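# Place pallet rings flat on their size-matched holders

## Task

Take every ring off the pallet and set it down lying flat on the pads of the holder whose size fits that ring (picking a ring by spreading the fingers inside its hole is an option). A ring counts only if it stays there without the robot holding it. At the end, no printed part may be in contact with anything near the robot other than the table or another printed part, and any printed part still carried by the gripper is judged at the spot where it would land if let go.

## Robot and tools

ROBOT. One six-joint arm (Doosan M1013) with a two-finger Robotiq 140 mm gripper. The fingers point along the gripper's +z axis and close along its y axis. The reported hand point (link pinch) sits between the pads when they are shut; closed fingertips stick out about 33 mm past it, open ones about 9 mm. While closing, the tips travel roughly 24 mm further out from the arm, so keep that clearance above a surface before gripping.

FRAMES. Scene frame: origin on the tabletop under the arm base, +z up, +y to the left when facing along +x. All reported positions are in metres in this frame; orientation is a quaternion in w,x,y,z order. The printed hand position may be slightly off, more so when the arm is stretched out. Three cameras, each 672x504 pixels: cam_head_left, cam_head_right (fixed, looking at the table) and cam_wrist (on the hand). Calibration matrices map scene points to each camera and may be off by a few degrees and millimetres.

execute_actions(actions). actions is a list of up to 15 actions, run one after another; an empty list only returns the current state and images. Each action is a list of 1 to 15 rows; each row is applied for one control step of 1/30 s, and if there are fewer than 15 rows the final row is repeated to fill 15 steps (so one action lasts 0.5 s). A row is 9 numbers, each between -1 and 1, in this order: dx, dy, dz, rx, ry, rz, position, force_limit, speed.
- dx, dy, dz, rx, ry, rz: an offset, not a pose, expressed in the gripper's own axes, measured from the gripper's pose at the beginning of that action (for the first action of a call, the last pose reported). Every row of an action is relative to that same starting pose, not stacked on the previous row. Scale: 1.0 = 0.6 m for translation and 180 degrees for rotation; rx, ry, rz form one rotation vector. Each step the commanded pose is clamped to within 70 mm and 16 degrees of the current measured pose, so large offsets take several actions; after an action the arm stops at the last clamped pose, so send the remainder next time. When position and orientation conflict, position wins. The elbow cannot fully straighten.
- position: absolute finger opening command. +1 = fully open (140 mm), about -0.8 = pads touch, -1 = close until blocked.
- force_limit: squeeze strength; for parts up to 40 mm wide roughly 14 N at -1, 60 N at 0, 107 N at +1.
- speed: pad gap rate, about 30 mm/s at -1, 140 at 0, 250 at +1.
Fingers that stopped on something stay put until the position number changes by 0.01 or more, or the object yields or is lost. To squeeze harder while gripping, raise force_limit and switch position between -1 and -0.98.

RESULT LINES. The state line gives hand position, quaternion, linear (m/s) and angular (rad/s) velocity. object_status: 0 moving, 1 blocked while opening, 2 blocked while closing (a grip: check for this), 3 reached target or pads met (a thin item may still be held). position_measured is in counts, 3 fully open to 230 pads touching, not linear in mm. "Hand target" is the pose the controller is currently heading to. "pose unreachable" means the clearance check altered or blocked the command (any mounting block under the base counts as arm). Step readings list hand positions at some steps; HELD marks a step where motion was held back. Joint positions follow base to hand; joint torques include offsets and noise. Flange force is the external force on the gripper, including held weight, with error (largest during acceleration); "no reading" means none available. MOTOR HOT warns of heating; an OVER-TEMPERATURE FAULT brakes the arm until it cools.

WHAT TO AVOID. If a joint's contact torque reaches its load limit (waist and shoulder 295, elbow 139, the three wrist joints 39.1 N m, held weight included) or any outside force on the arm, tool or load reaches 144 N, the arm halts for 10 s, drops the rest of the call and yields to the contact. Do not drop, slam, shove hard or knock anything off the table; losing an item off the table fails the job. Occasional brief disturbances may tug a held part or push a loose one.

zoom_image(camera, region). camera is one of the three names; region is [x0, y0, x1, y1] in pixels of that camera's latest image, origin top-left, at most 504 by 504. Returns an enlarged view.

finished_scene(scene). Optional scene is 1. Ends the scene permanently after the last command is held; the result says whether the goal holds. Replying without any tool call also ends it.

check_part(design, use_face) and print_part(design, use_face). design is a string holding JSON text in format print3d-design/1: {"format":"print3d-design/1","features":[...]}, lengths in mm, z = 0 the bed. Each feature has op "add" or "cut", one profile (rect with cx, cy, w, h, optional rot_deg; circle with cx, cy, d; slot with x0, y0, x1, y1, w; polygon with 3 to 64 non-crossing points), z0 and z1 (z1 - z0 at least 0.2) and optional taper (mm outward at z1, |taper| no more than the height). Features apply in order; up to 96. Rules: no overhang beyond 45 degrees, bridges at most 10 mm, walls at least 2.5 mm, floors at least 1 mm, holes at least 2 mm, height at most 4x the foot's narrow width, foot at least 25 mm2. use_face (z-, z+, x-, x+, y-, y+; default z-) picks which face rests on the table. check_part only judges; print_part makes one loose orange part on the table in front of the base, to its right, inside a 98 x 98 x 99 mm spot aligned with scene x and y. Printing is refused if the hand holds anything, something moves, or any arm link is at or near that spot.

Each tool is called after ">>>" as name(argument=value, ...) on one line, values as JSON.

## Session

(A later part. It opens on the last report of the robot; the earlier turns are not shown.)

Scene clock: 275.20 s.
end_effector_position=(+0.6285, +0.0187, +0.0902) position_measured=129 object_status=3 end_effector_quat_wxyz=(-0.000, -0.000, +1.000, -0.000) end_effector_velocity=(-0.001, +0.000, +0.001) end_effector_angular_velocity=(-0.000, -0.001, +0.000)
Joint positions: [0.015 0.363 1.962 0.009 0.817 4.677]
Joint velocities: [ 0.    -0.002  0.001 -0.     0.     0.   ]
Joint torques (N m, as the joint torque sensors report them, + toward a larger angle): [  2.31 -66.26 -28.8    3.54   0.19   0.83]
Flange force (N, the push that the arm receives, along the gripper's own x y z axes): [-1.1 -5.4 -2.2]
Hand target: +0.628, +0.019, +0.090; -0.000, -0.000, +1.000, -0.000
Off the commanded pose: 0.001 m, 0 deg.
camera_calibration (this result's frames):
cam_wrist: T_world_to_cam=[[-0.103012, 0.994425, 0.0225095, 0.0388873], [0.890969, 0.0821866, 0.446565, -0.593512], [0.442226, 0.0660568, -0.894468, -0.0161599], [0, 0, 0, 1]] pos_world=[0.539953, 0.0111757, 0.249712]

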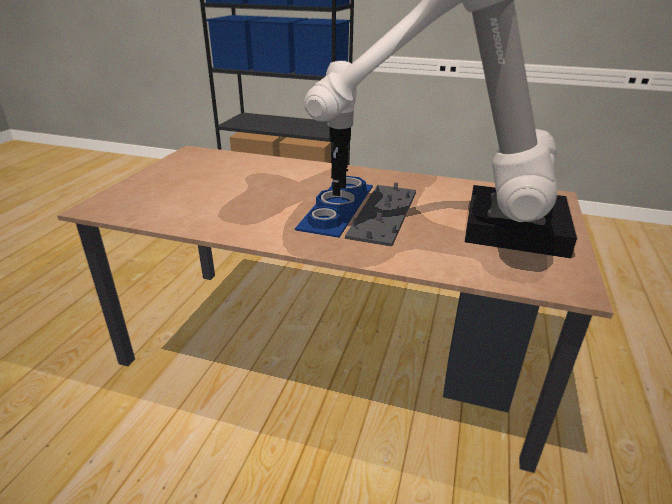

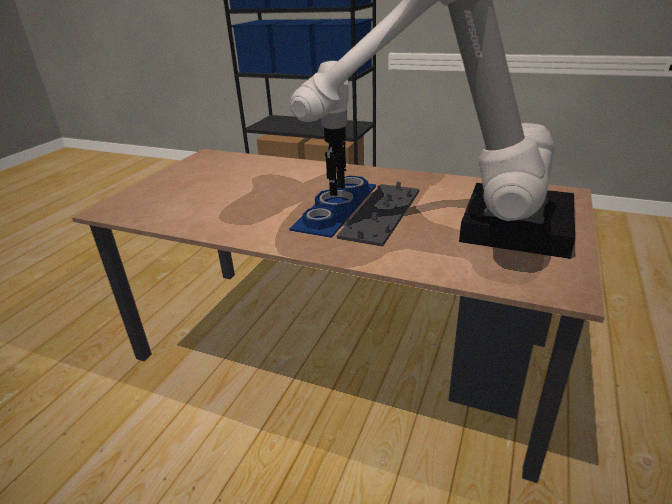

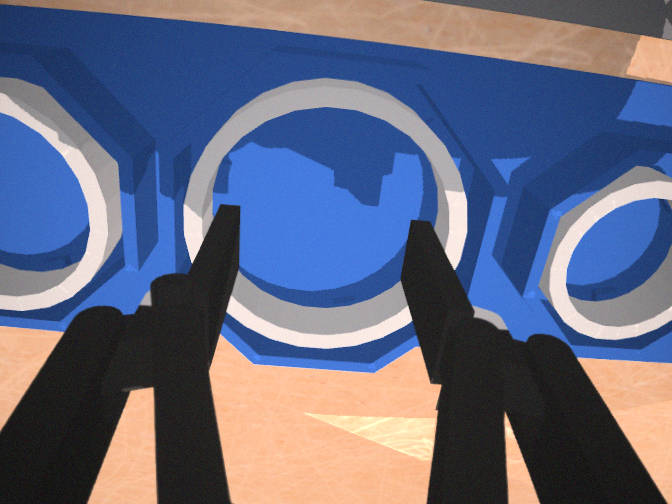

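>>> execute_actions(actions=[[[-0.0004,0.0001,0.0012,0,0,0,0,0.8,-0.6],[-0.0013,0.0005,0.0046,0,0,0,0,0.8,-0.6],[-0.0026,0.001,0.0097,0,0,0,0,0.8,-0.6],[-0.004,0.0016,0.0162,0,0,0,0,0.8,-0.6],[-0.0053,0.0021,0.0238,0,0,0,0,0.8,-0.6],[-0.0063,0.0025,0.0319,0,0,0,0,0.8,-0.6],[-0.0067,0.0027,0.0401,0,0,0,0,0.8,-0.6],[-0.0067,0.0027,0.0482,0,0,0,0.15,0.8,-0.6],[-0.0067,0.0027,0.0558,0,0,0,0.15,0.8,-0.6],[-0.0067,0.0027,0.0623,0,0,0,0.15,0.8,-0.6],[-0.0067,0.0027,0.0674,0,0,0,0.15,0.8,-0.6],[-0.0067,0.0027,0.0708,0,0,0,0.15,0.8,-0.6],[-0.0067,0.0027,0.072,0,0,0,0.15,0.8,-0.6],[-0.0067,0.0027,0.072,0,0,0,0.15,0.8,-0.6],[-0.0067,0.0027,0.072,0,0,0,1,0.8,-1]]])

Scene clock: 352.37 s.
end_effector_position=(+0.6323, +0.0203, +0.0471) position_measured=110 object_status=0 end_effector_quat_wxyz=(-0.000, -0.000, +1.000, -0.000) end_effector_velocity=(+0.003, +0.001, -0.006) end_effector_angular_velocity=(+0.002, -0.006, -0.002)
Joint positions: [0.018 0.421 1.978 0.009 0.743 4.68 ]
Joint velocities: [ 0.     0.009  0.001  0.003 -0.017 -0.   ]
Joint torques (N m, as the joint torque sensors report them, + toward a larger angle): [  1.8  -74.52 -29.44   3.26  -0.1    0.65]
Flange force (N, the push that the arm receives, along the gripper's own x y z axes): [2.2 -3.4 -4.9]
Hand target: +0.632, +0.020, +0.047; -0.000, -0.000, +1.000, -0.000
Off the commanded pose: 0.000 m, 0 deg.
Step readings (end_effector_position):
0: (+0.6285, +0.0187, +0.0902)
1: (+0.6285, +0.0187, +0.0901)
2: (+0.6287, +0.0188, +0.0896)
4: (+0.6298, +0.0191, +0.0861)
8: (+0.6320, +0.0201, +0.0701)
15: end_effector_position above
camera_calibration (this result's frames):
cam_wrist: T_world_to_cam=[[-0.102898, 0.994437, 0.0225391, 0.038551], [0.891075, 0.0820857, 0.446371, -0.577911], [0.442038, 0.0660147, -0.894564, -0.0563167], [0, 0, 0, 1]] pos_world=[0.543823, 0.0128195, 0.206715]

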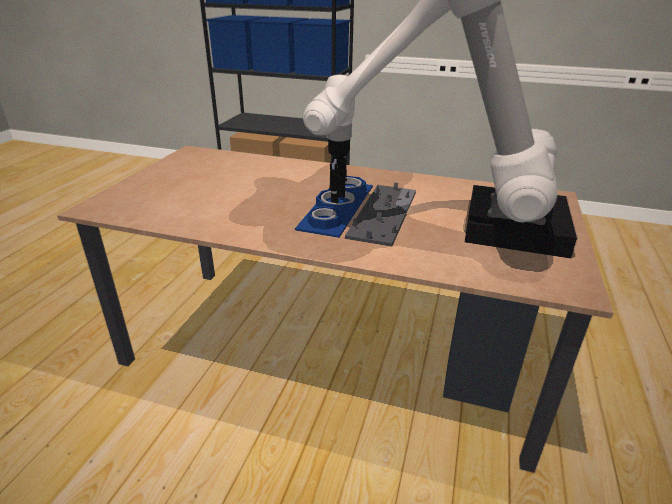

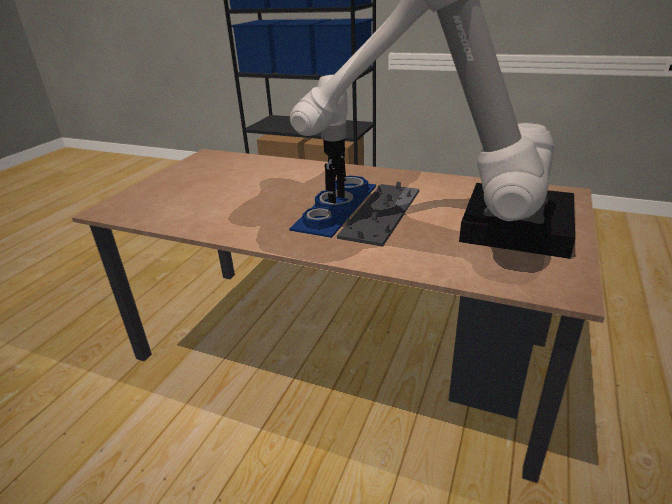

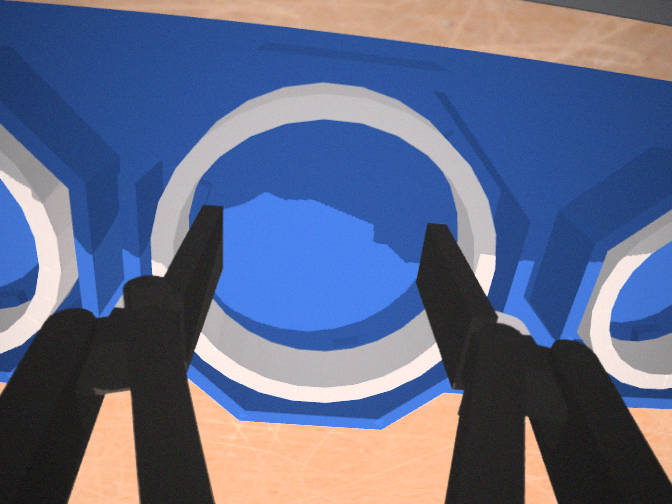

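>>> execute_actions(actions=[])

Scene clock: 355.93 s.
end_effector_position=(+0.6324, +0.0204, +0.0469) position_measured=80 object_status=1 end_effector_quat_wxyz=(-0.000, -0.000, +1.000, -0.000) end_effector_velocity=(+0.001, +0.000, +0.000) end_effector_angular_velocity=(+0.001, -0.001, -0.001)
Joint positions: [0.018 0.422 1.978 0.009 0.742 4.679]
Joint velocities: [-0.    -0.    -0.001  0.001  0.     0.   ]
Joint torques (N m, as the joint torque sensors report them, + toward a larger angle): [  1.6  -71.74 -28.16   3.15   0.2    0.88]
Flange force (N, the push that the arm receives, along the gripper's own x y z axes): [-1.0 -4.6 2.1]
Hand target: +0.632, +0.020, +0.047; -0.000, -0.000, +1.000, -0.000
Off the commanded pose: 0.000 m, 0 deg.
camera_calibration (this result's frames):
cam_wrist: T_world_to_cam=[[-0.103026, 0.994423, 0.02255, 0.0386192], [0.890969, 0.0821812, 0.446565, -0.577845], [0.442222, 0.0660992, -0.894467, -0.0566533], [0, 0, 0, 1]] pos_world=[0.543874, 0.0128289, 0.2065]

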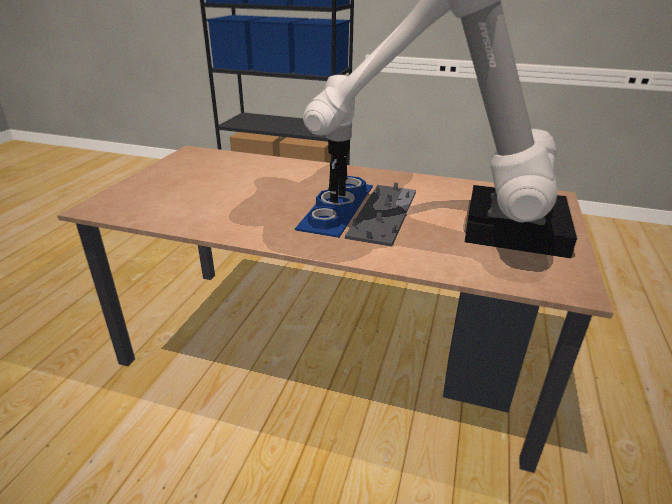

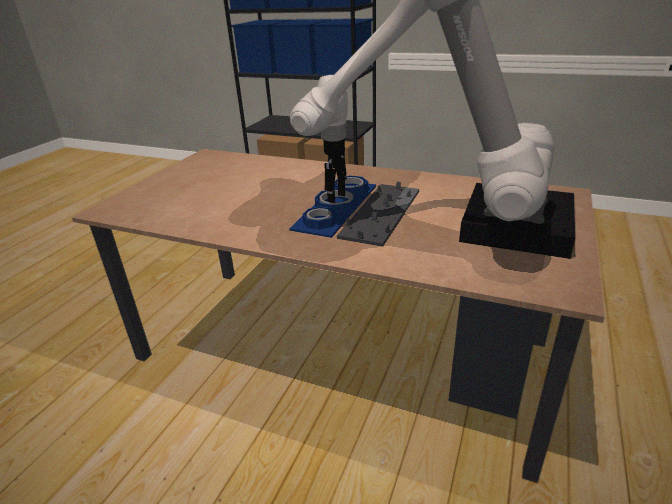

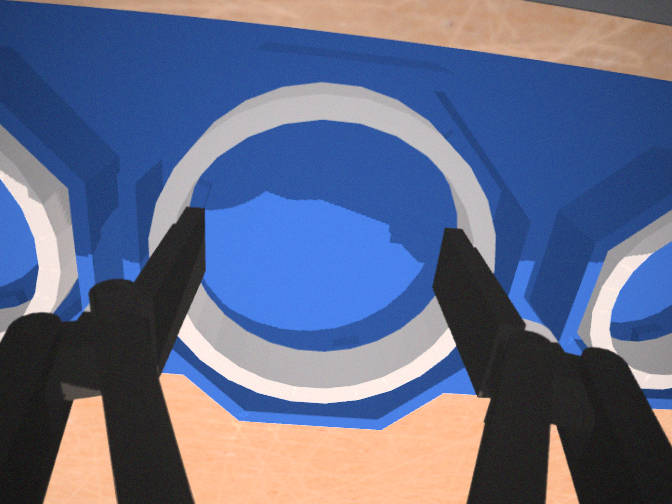

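>>> zoom_image(camera="cam_wrist", region=[100, 160, 268, 328])

>>> zoom_image(camera="cam_wrist", region=[400, 180, 568, 348])

>>> zoom_image(camera="cam_head_right", region=[290, 130, 390, 230])

Region (100, 160, 268, 328) of cam_wrist's 672x504 image, scaled by 3.000, with more detail than that image has.

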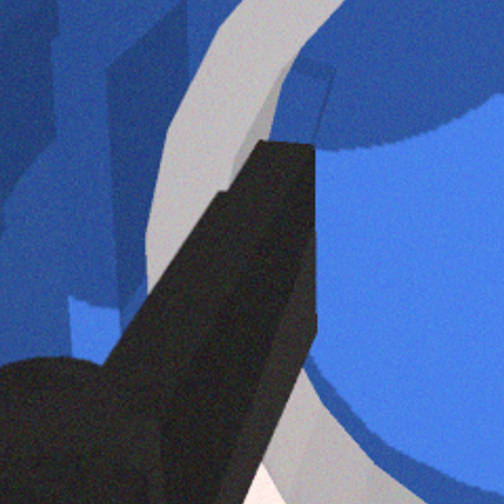

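Region (400, 180, 568, 348) of cam_wrist's 672x504 image, scaled by 3.000, with more detail than that image has.

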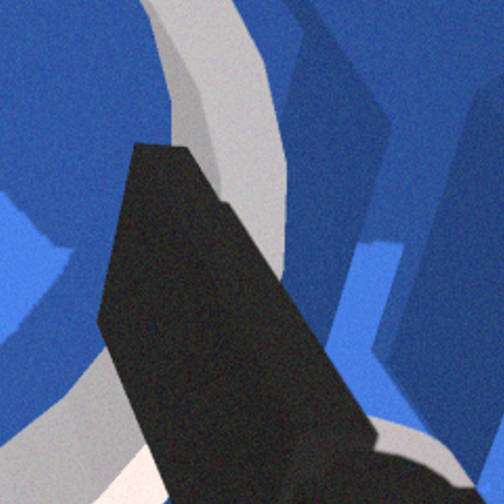

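Region (290, 130, 390, 230) of cam_head_right's 672x504 image, scaled by 5.040, with more detail than that image has.

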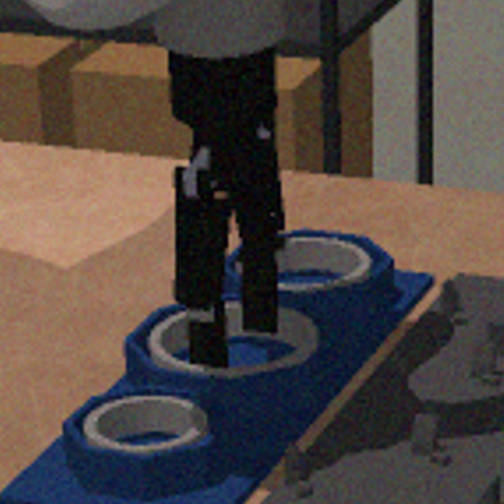

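>>> execute_actions(actions=[[[0,0,-0.0009,0,0,0,1,0.8,-1],[0,0,-0.0036,0,0,0,1,0.8,-1],[0,0,-0.0078,0,0,0,1,0.8,-1],[0,0,-0.0132,0,0,0,1,0.8,-1],[0,0,-0.0194,0,0,0,1,0.8,-1],[0,0,-0.0264,0,0,0,1,0.8,-1],[0,0,-0.0338,0,0,0,1,0.8,-1],[0,0,-0.0412,0,0,0,1,0.8,-1],[0,0,-0.0486,0,0,0,1,0.8,-1],[0,0,-0.0556,0,0,0,1,0.8,-1],[0,0,-0.0618,0,0,0,1,0.8,-1],[0,0,-0.0672,0,0,0,1,0.8,-1],[0,0,-0.0714,0,0,0,1,0.8,-1],[0,0,-0.074,0,0,0,1,0.8,-1],[0,0,-0.075,0,0,0,1,0.8,-1]]])

Scene clock: 371.17 s.
end_effector_position=(+0.6325, +0.0204, +0.0902) position_measured=80 object_status=1 end_effector_quat_wxyz=(-0.000, -0.000, +1.000, -0.000) end_effector_velocity=(+0.001, +0.000, +0.052) end_effector_angular_velocity=(+0.000, -0.002, -0.000)
Joint positions: [0.018 0.368 1.954 0.009 0.819 4.68 ]
Joint velocities: [-0.001 -0.062 -0.032 -0.     0.092  0.   ]
Joint torques (N m, as the joint torque sensors report them, + toward a larger angle): [  1.17 -61.72 -28.39   3.35   0.46   0.27]
Flange force (N, the push that the arm receives, along the gripper's own x y z axes): [0.0 -4.1 2.3]
Hand target: +0.632, +0.020, +0.092; -0.000, -0.000, +1.000, -0.000
Off the commanded pose: 0.002 m, 0 deg.
Step readings (end_effector_position):
0: (+0.6324, +0.0203, +0.0469)
1: (+0.6323, +0.0203, +0.0470)
2: (+0.6322, +0.0204, +0.0472)
4: (+0.6319, +0.0204, +0.0501)
8: (+0.6323, +0.0204, +0.0639)
15: end_effector_position above
camera_calibration (this result's frames):
cam_wrist: T_world_to_cam=[[-0.103014, 0.994425, 0.022508, 0.0376626], [0.89085, 0.082171, 0.446805, -0.597235], [0.442465, 0.0660783, -0.894348, -0.0182079], [0, 0, 0, 1]] pos_world=[0.543983, 0.0128259, 0.249716]

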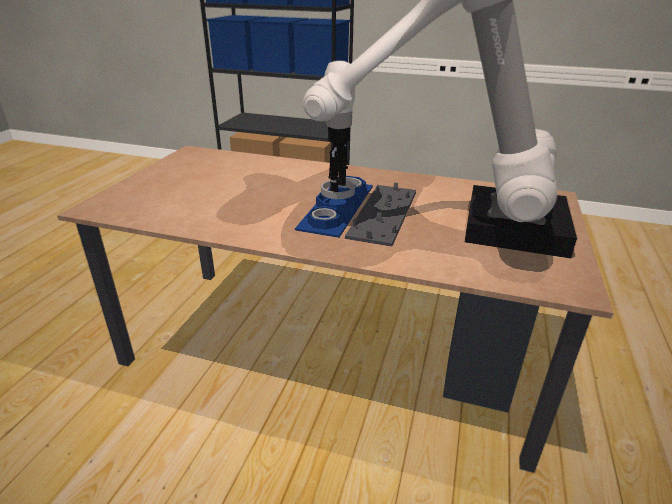

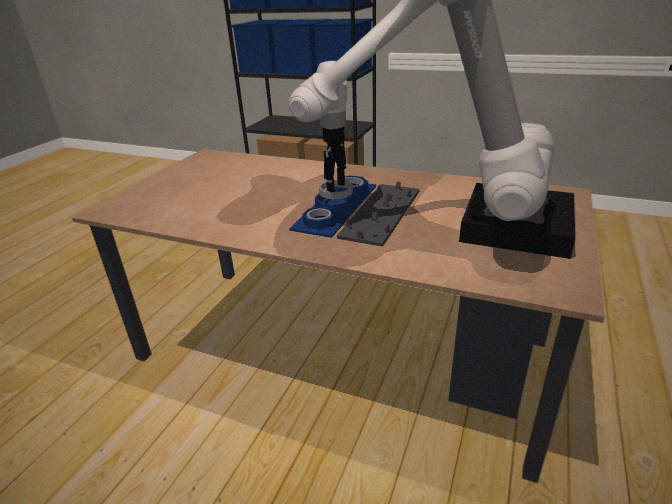

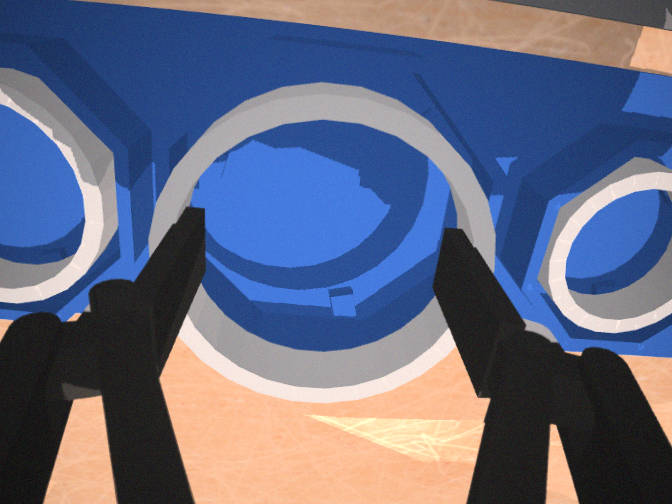

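>>> execute_actions(actions=[[[0.001,0.0008,-0.0028,0,0,0,1,0.8,-1],[0.0038,0.0032,-0.0028,0,0,0,1,0.8,-1],[0.0084,0.0071,-0.0028,0,0,0,1,0.8,-1],[0.0145,0.0123,-0.0028,0,0,0,1,0.8,-1],[0.0221,0.0187,-0.0028,0,0,0,1,0.8,-1],[0.031,0.0263,-0.0028,0,0,0,1,0.8,-1],[0.0411,0.0348,-0.0028,0,0,0,1,0.8,-1],[0.0523,0.0443,-0.0028,0,0,0,1,0.8,-1],[0.0644,0.0546,-0.0028,0,0,0,1,0.8,-1],[0.0773,0.0655,-0.0028,0,0,0,1,0.8,-1],[0.0909,0.077,-0.0028,0,0,0,1,0.8,-1],[0.105,0.0889,-0.0028,0,0,0,1,0.8,-1],[0.1195,0.1012,-0.0028,0,0,0,1,0.8,-1],[0.1343,0.1137,-0.0028,0,0,0,1,0.8,-1],[0.1492,0.1263,-0.0028,0,0,0,1,0.8,-1]],[[0.0489,0.0414,0,0,0,0,1,0.8,-1],[0.0637,0.0539,0,0,0,0,1,0.8,-1],[0.0782,0.0662,0,0,0,0,1,0.8,-1],[0.0923,0.0782,0,0,0,0,1,0.8,-1],[0.1058,0.0896,0,0,0,0,1,0.8,-1],[0.1187,0.1006,0,0,0,0,1,0.8,-1],[0.1308,0.1108,0,0,0,0,1,0.8,-1],[0.142,0.1203,0,0,0,0,1,0.8,-1],[0.1521,0.1289,0,0,0,0,1,0.8,-1],[0.1611,0.1364,0,0,0,0,1,0.8,-1],[0.1687,0.1429,0,0,0,0,1,0.8,-1],[0.1748,0.1481,0,0,0,0,1,0.8,-1],[0.1794,0.1519,0,0,0,0,1,0.8,-1],[0.1822,0.1543,0,0,0,0,1,0.8,-1],[0.1832,0.1551,0,0,0,0,1,0.8,-1]]])

Scene clock: 405.13 s.
end_effector_position=(+0.4553, +0.1683, +0.0915) position_measured=80 object_status=1 end_effector_quat_wxyz=(-0.001, -0.001, +1.000, +0.001) end_effector_velocity=(-0.077, +0.073, +0.004) end_effector_angular_velocity=(-0.012, -0.008, +0.003)
Joint positions: [0.321 0.171 2.228 0.012 0.741 4.979]
Joint velocities: [ 0.197 -0.074  0.082 -0.021 -0.014  0.21 ]
Joint torques (N m, as the joint torque sensors report them, + toward a larger angle): [ -4.93 -39.33 -32.72   3.32  -0.21   0.48]
Flange force (N, the push that the arm receives, along the gripper's own x y z axes): [1.7 -6.4 0.1]
Flange force at the end of the 1st action (N, along the gripper's axes at the end of the call): [-0.8 -6.2 1.1]
Hand target: +0.453, +0.171, +0.092; -0.001, -0.001, +1.000, +0.001
Off the commanded pose: 0.004 m, 0 deg.
Step readings (end_effector_position; steps 1 to 15: 1st action; 16 to 30: 2nd action):
0: (+0.6325, +0.0203, +0.0919)
1: (+0.6325, +0.0203, +0.0920)
2: (+0.6323, +0.0206, +0.0921)
4: (+0.6291, +0.0233, +0.0920)
8: (+0.6127, +0.0368, +0.0918)
15: (+0.5626, +0.0783, +0.0913)
16: (+0.5542, +0.0852, +0.0912)
17: (+0.5454, +0.0922, +0.0910)
19: (+0.5278, +0.1062, +0.0906)
23: (+0.4950, +0.1336, +0.0907)
30: end_effector_position above
camera_calibration (this result's frames):
cam_wrist: T_world_to_cam=[[-0.103825, 0.994288, 0.024749, -0.127572], [0.891391, 0.0819851, 0.445759, -0.452263], [0.441184, 0.0683421, -0.894811, 0.0518789], [0, 0, 0, 1]] pos_world=[0.367009, 0.160377, 0.251179]

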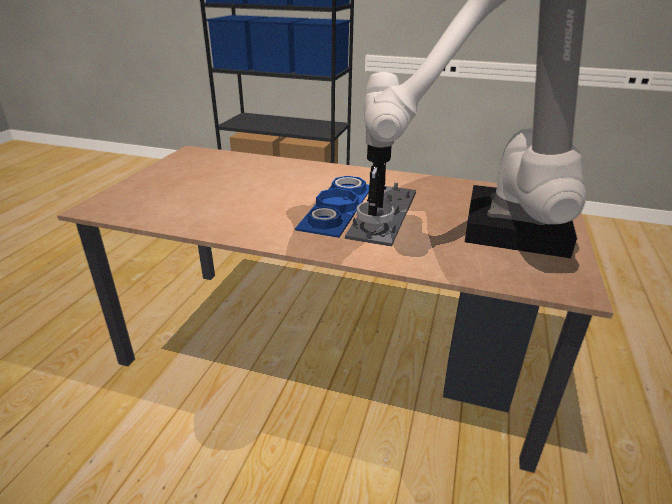

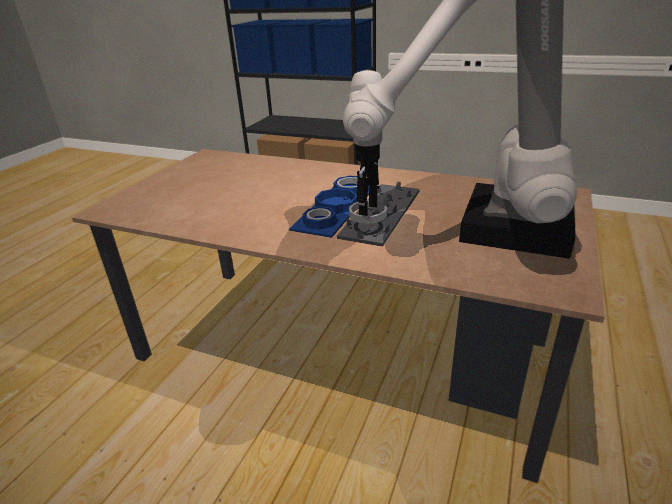

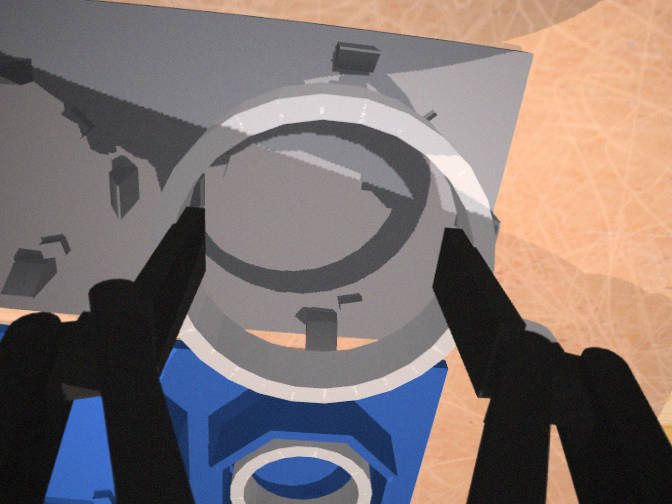

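>>> execute_actions(actions=[])

>>> zoom_image(camera="cam_wrist", region=[280, 30, 406, 140])

>>> zoom_image(camera="cam_wrist", region=[260, 285, 386, 411])

Scene clock: 409.70 s.
end_effector_position=(+0.4525, +0.1710, +0.0917) position_measured=80 object_status=1 end_effector_quat_wxyz=(-0.001, -0.001, +1.000, +0.001) end_effector_velocity=(+0.000, +0.000, +0.000) end_effector_angular_velocity=(+0.000, -0.001, +0.001)
Joint positions: [0.328 0.168 2.231 0.011 0.74  4.987]
Joint velocities: [ 0.    -0.    -0.     0.    -0.    -0.001]
Joint torques (N m, as the joint torque sensors report them, + toward a larger angle): [  3.45 -48.46 -27.63   3.06   0.22   0.41]
Flange force (N, the push that the arm receives, along the gripper's own x y z axes): [-6.9 -6.5 4.4]
Hand target: +0.453, +0.171, +0.092; -0.001, -0.001, +1.000, +0.001
Off the commanded pose: 0.000 m, 0 deg.
camera_calibration (this result's frames):
cam_wrist: T_world_to_cam=[[-0.103644, 0.994323, 0.0240727, -0.13055], [0.891273, 0.0821051, 0.445971, -0.450029], [0.441463, 0.0676774, -0.894723, 0.0530522], [0, 0, 0, 1]] pos_world=[0.364147, 0.163168, 0.25131]

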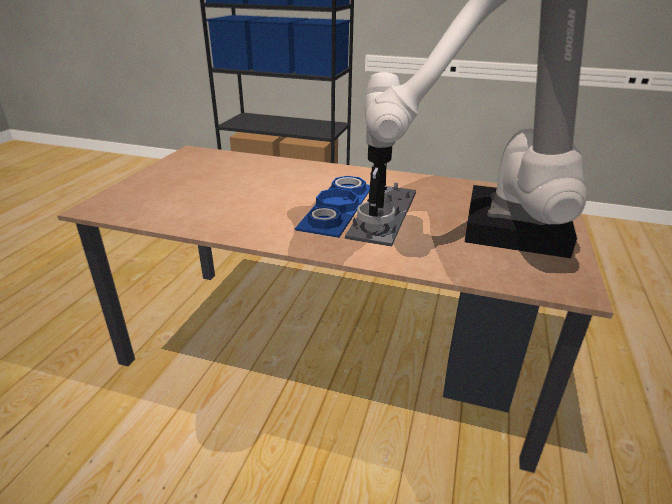

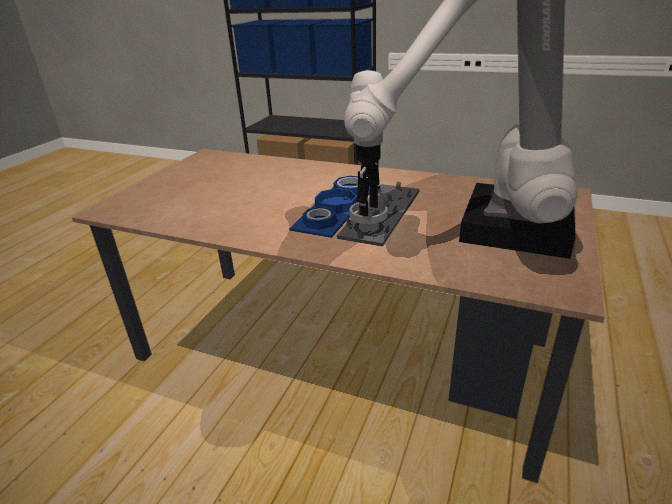

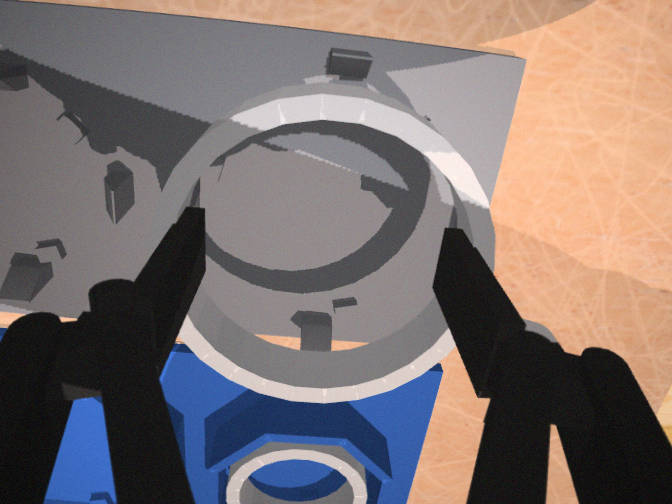

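Region (280, 30, 406, 140) of cam_wrist's 672x504 image, scaled by 4.000, with more detail than that image has; it fills the top 440 rows of this view, and the rest is white.

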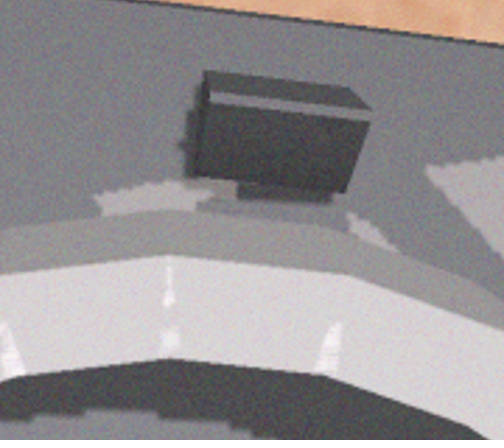

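Region (260, 285, 386, 411) of cam_wrist's 672x504 image, scaled by 4.000, with more detail than that image has.

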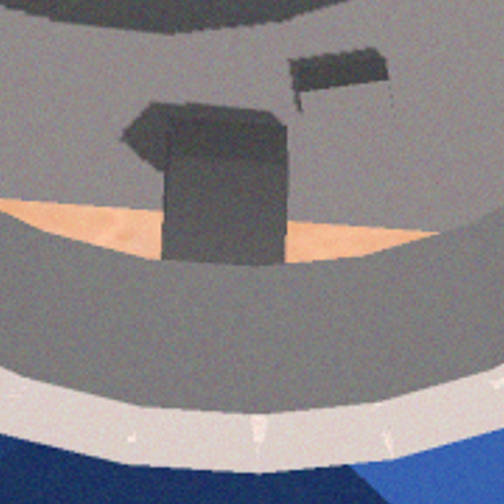

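>>> execute_actions(actions=[[[-0.0002,0.0003,0.0008,0,0,0,1,0.8,-1],[-0.0007,0.0009,0.0031,0.0001,0,0,1,0.8,-1],[-0.0015,0.0019,0.0066,0.0001,-0.0001,0.0001,1,0.8,-1],[-0.0023,0.003,0.0111,0.0002,-0.0001,0.0001,1,0.8,-1],[-0.0032,0.0041,0.0164,0.0003,-0.0002,0.0001,1,0.8,-1],[-0.0039,0.0051,0.0221,0.0004,-0.0002,0.0002,1,0.8,-1],[-0.0045,0.0057,0.0281,0.0005,-0.0003,0.0002,1,0.8,-1],[-0.0047,0.006,0.0341,0.0005,-0.0003,0.0002,1,0.8,-1],[-0.0047,0.006,0.0398,0.0005,-0.0003,0.0002,1,0.8,-1],[-0.0047,0.006,0.045,0.0005,-0.0003,0.0002,1,0.8,-1],[-0.0047,0.006,0.0495,0.0005,-0.0003,0.0002,1,0.8,-1],[-0.0047,0.006,0.0531,0.0005,-0.0003,0.0002,1,0.8,-1],[-0.0047,0.006,0.0554,0.0005,-0.0003,0.0002,1,0.8,-1],[-0.0047,0.006,0.0562,0.0005,-0.0003,0.0002,1,0.8,-1]]])

Scene clock: 457.27 s.
end_effector_position=(+0.4551, +0.1746, +0.0585) position_measured=80 object_status=1 end_effector_quat_wxyz=(-0.000, -0.000, +1.000, -0.000) end_effector_velocity=(+0.003, +0.001, -0.018) end_effector_angular_velocity=(+0.001, -0.004, +0.001)
Joint positions: [0.336 0.225 2.247 0.009 0.668 4.996]
Joint velocities: [ 0.     0.031  0.009 -0.001 -0.044 -0.   ]
Joint torques (N m, as the joint torque sensors report them, + toward a larger angle): [  1.17 -54.94 -30.2    3.35   0.56   0.54]
Flange force (N, the push that the arm receives, along the gripper's own x y z axes): [6.1 -4.2 -1.3]
Hand target: +0.455, +0.175, +0.058; -0.000, -0.000, +1.000, -0.000
Off the commanded pose: 0.001 m, 0 deg.
Step readings (end_effector_position):
0: (+0.4525, +0.1710, +0.0917)
1: (+0.4525, +0.1710, +0.0917)
2: (+0.4525, +0.1711, +0.0914)
4: (+0.4532, +0.1718, +0.0889)
8: (+0.4547, +0.1740, +0.0777)
15: end_effector_position above
camera_calibration (this result's frames):
cam_wrist: T_world_to_cam=[[-0.10316, 0.994415, 0.0222691, -0.133166], [0.890988, 0.0824317, 0.446481, -0.437784], [0.442152, 0.0659003, -0.894516, 0.0219303], [0, 0, 0, 1]] pos_world=[0.366626, 0.167064, 0.218044]

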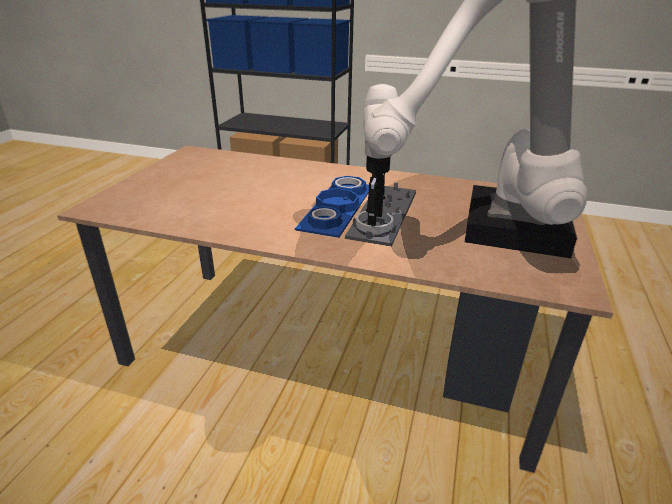

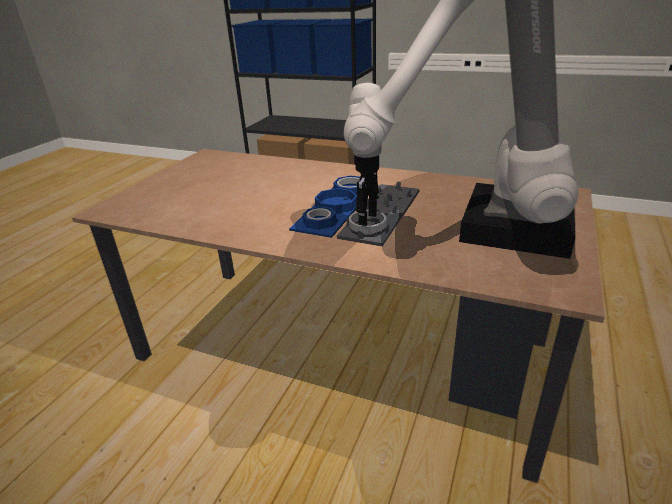

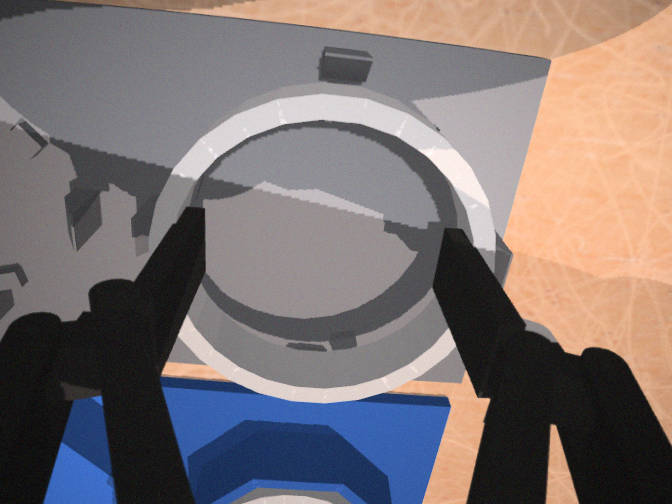

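>>> execute_actions(actions=[])

>>> zoom_image(camera="cam_wrist", region=[290, 35, 400, 130])

>>> zoom_image(camera="cam_wrist", region=[105, 170, 215, 280])

>>> zoom_image(camera="cam_wrist", region=[430, 200, 540, 310])

>>> zoom_image(camera="cam_wrist", region=[265, 310, 375, 420])

Scene clock: 462.80 s.
end_effector_position=(+0.4552, +0.1746, +0.0580) position_measured=80 object_status=1 end_effector_quat_wxyz=(-0.000, -0.000, +1.000, -0.000) end_effector_velocity=(-0.001, -0.000, -0.001) end_effector_angular_velocity=(-0.001, +0.001, -0.000)
Joint positions: [0.336 0.226 2.247 0.009 0.666 4.996]
Joint velocities: [ 0.     0.001  0.001 -0.    -0.     0.001]
Joint torques (N m, as the joint torque sensors report them, + toward a larger angle): [  3.33 -51.2  -25.29   2.57  -0.02   0.56]
Flange force (N, the push that the arm receives, along the gripper's own x y z axes): [-5.6 -6.9 3.2]
Hand target: +0.455, +0.175, +0.058; -0.000, -0.000, +1.000, -0.000
Off the commanded pose: 0.000 m, 0 deg.
camera_calibration (this result's frames):
cam_wrist: T_world_to_cam=[[-0.103068, 0.994421, 0.0224373, -0.133282], [0.890908, 0.0822611, 0.446672, -0.437599], [0.442334, 0.0660272, -0.894416, 0.0213164], [0, 0, 0, 1]] pos_world=[0.366694, 0.167128, 0.217519]

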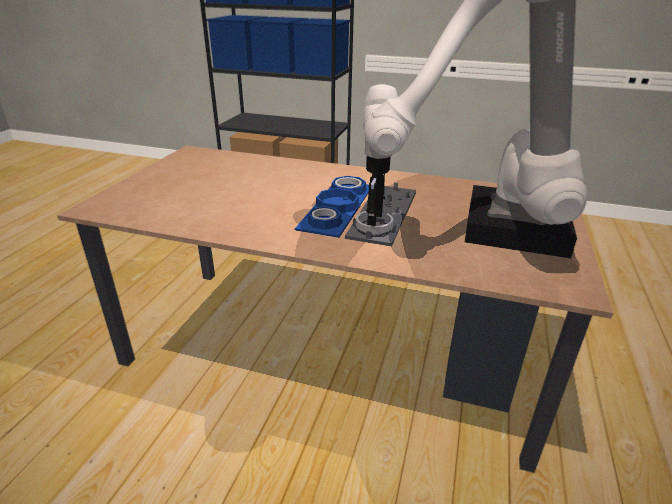

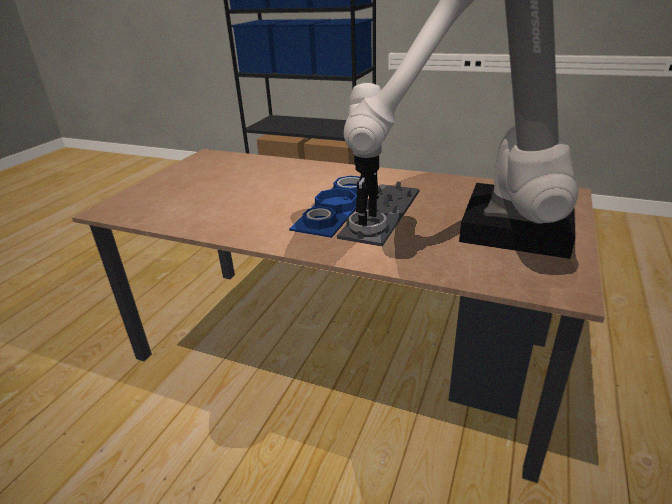

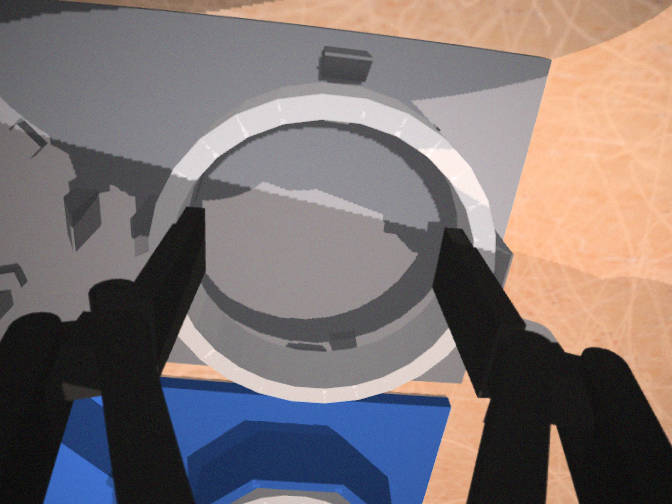

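Region (290, 35, 400, 130) of cam_wrist's 672x504 image, scaled by 4.582, with more detail than that image has; it fills the top 435 rows of this view, and the rest is white.

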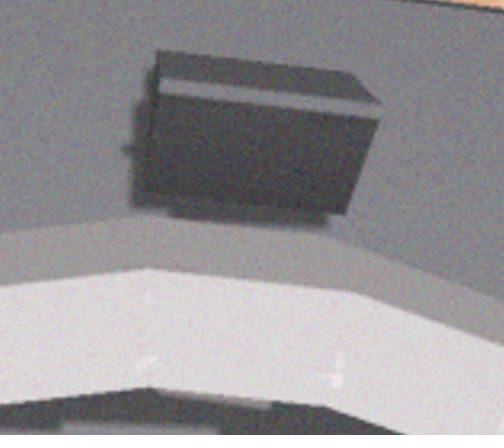

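Region (105, 170, 215, 280) of cam_wrist's 672x504 image, scaled by 4.582, with more detail than that image has.

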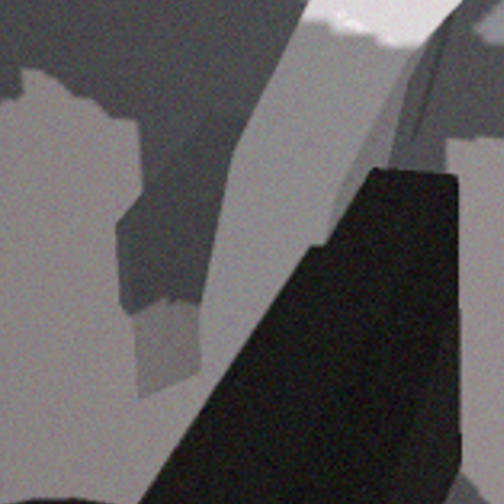

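Region (430, 200, 540, 310) of cam_wrist's 672x504 image, scaled by 4.582, with more detail than that image has.

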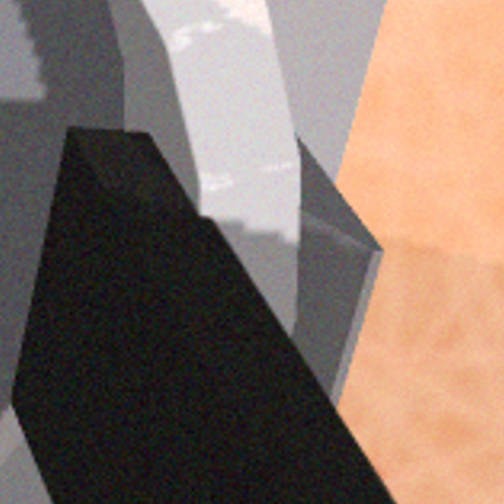

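Region (265, 310, 375, 420) of cam_wrist's 672x504 image, scaled by 4.582, with more detail than that image has.

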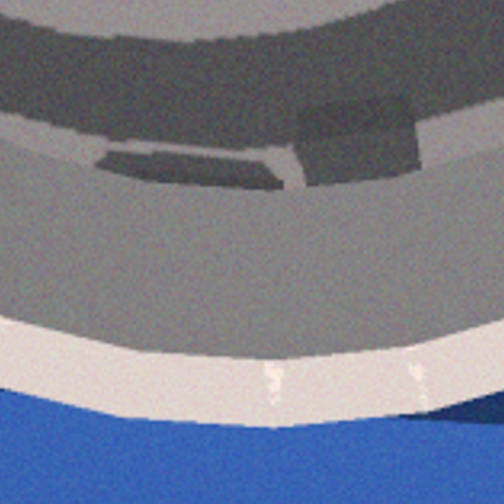

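>>> zoom_image(camera="cam_head_left", region=[290, 195, 410, 255])

>>> zoom_image(camera="cam_head_right", region=[330, 200, 400, 250])

Region (290, 195, 410, 255) of cam_head_left's 672x504 image, scaled by 4.200, with more detail than that image has.

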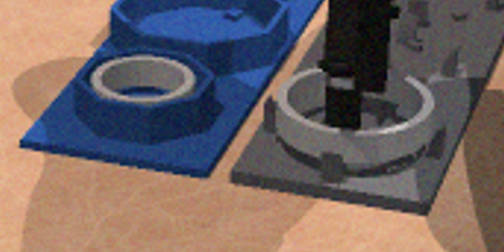

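Region (330, 200, 400, 250) of cam_head_right's 672x504 image, scaled by 7.200, with more detail than that image has; it fills the top 360 rows of this view, and the rest is white.

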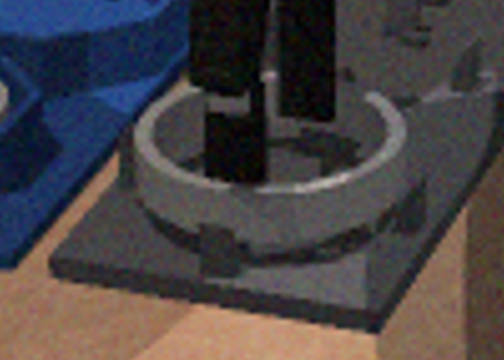

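>>> execute_actions(actions=[[[0.0001,0.0001,0.0002,0,0,0,1,0.8,-1],[0.0003,0.0002,0.0006,0,0,0,1,0.8,-1],[0.0005,0.0004,0.0013,0,0,0,1,0.8,-1],[0.0007,0.0005,0.0021,0,0,0,1,0.8,-1],[0.0007,0.0005,0.0032,0,0,0,1,0.8,-1],[0.0007,0.0005,0.0043,0,0,0,1,0.8,-1],[0.0007,0.0005,0.0054,0,0,0,1,0.8,-1],[0.0007,0.0005,0.0065,0,0,0,1,0.8,-1],[0.0007,0.0005,0.0076,0,0,0,1,0.8,-1],[0.0007,0.0005,0.0087,0,0,0,1,0.8,-1],[0.0007,0.0005,0.0095,0,0,0,1,0.8,-1],[0.0007,0.0005,0.0102,0,0,0,1,0.8,-1],[0.0007,0.0005,0.0106,0,0,0,1,0.8,-1],[0.0007,0.0005,0.0108,0,0,0,1,0.8,-1]]])

Scene clock: 524.93 s.
end_effector_position=(+0.4548, +0.1749, +0.0516) position_measured=80 object_status=1 end_effector_quat_wxyz=(-0.000, -0.000, +1.000, -0.000) end_effector_velocity=(+0.001, +0.000, -0.003) end_effector_angular_velocity=(+0.000, -0.002, +0.001)
Joint positions: [0.336 0.236 2.251 0.01  0.652 4.997]
Joint velocities: [-0.     0.005  0.001 -0.    -0.008 -0.001]
Joint torques (N m, as the joint torque sensors report them, + toward a larger angle): [  1.15 -51.01 -27.01   2.93   0.01   0.49]
Flange force (N, the push that the arm receives, along the gripper's own x y z axes): [1.4 -4.2 0.4]
Hand target: +0.455, +0.175, +0.051; -0.000, -0.000, +1.000, -0.000
Off the commanded pose: 0.000 m, 0 deg.
Step readings (end_effector_position):
0: (+0.4552, +0.1746, +0.0580)
1: (+0.4552, +0.1746, +0.0580)
2: (+0.4552, +0.1747, +0.0579)
4: (+0.4550, +0.1748, +0.0574)
8: (+0.4548, +0.1749, +0.0550)
15: end_effector_position above
camera_calibration (this result's frames):
cam_wrist: T_world_to_cam=[[-0.103026, 0.994426, 0.0224358, -0.133493], [0.890925, 0.0822259, 0.446645, -0.434377], [0.44231, 0.0660045, -0.89443, 0.0157975], [0, 0, 0, 1]] pos_world=[0.366257, 0.167423, 0.211137]

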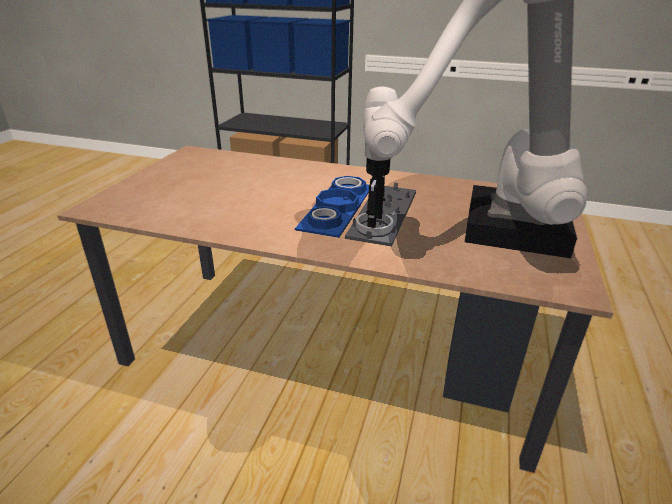

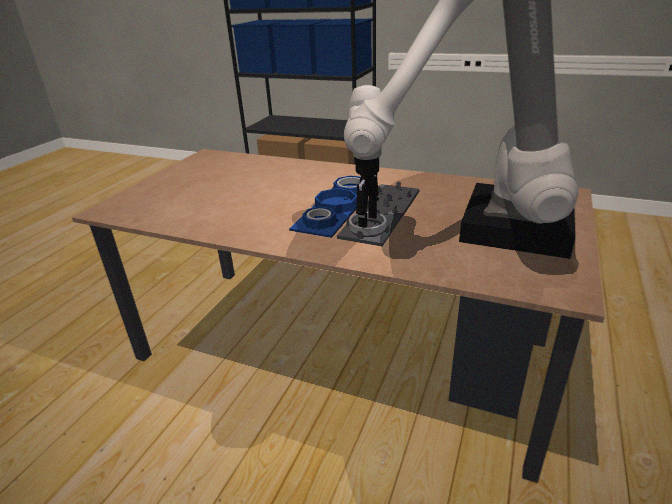

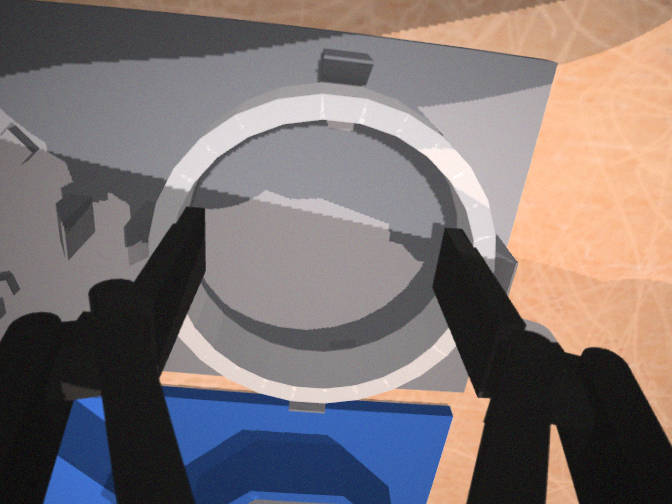

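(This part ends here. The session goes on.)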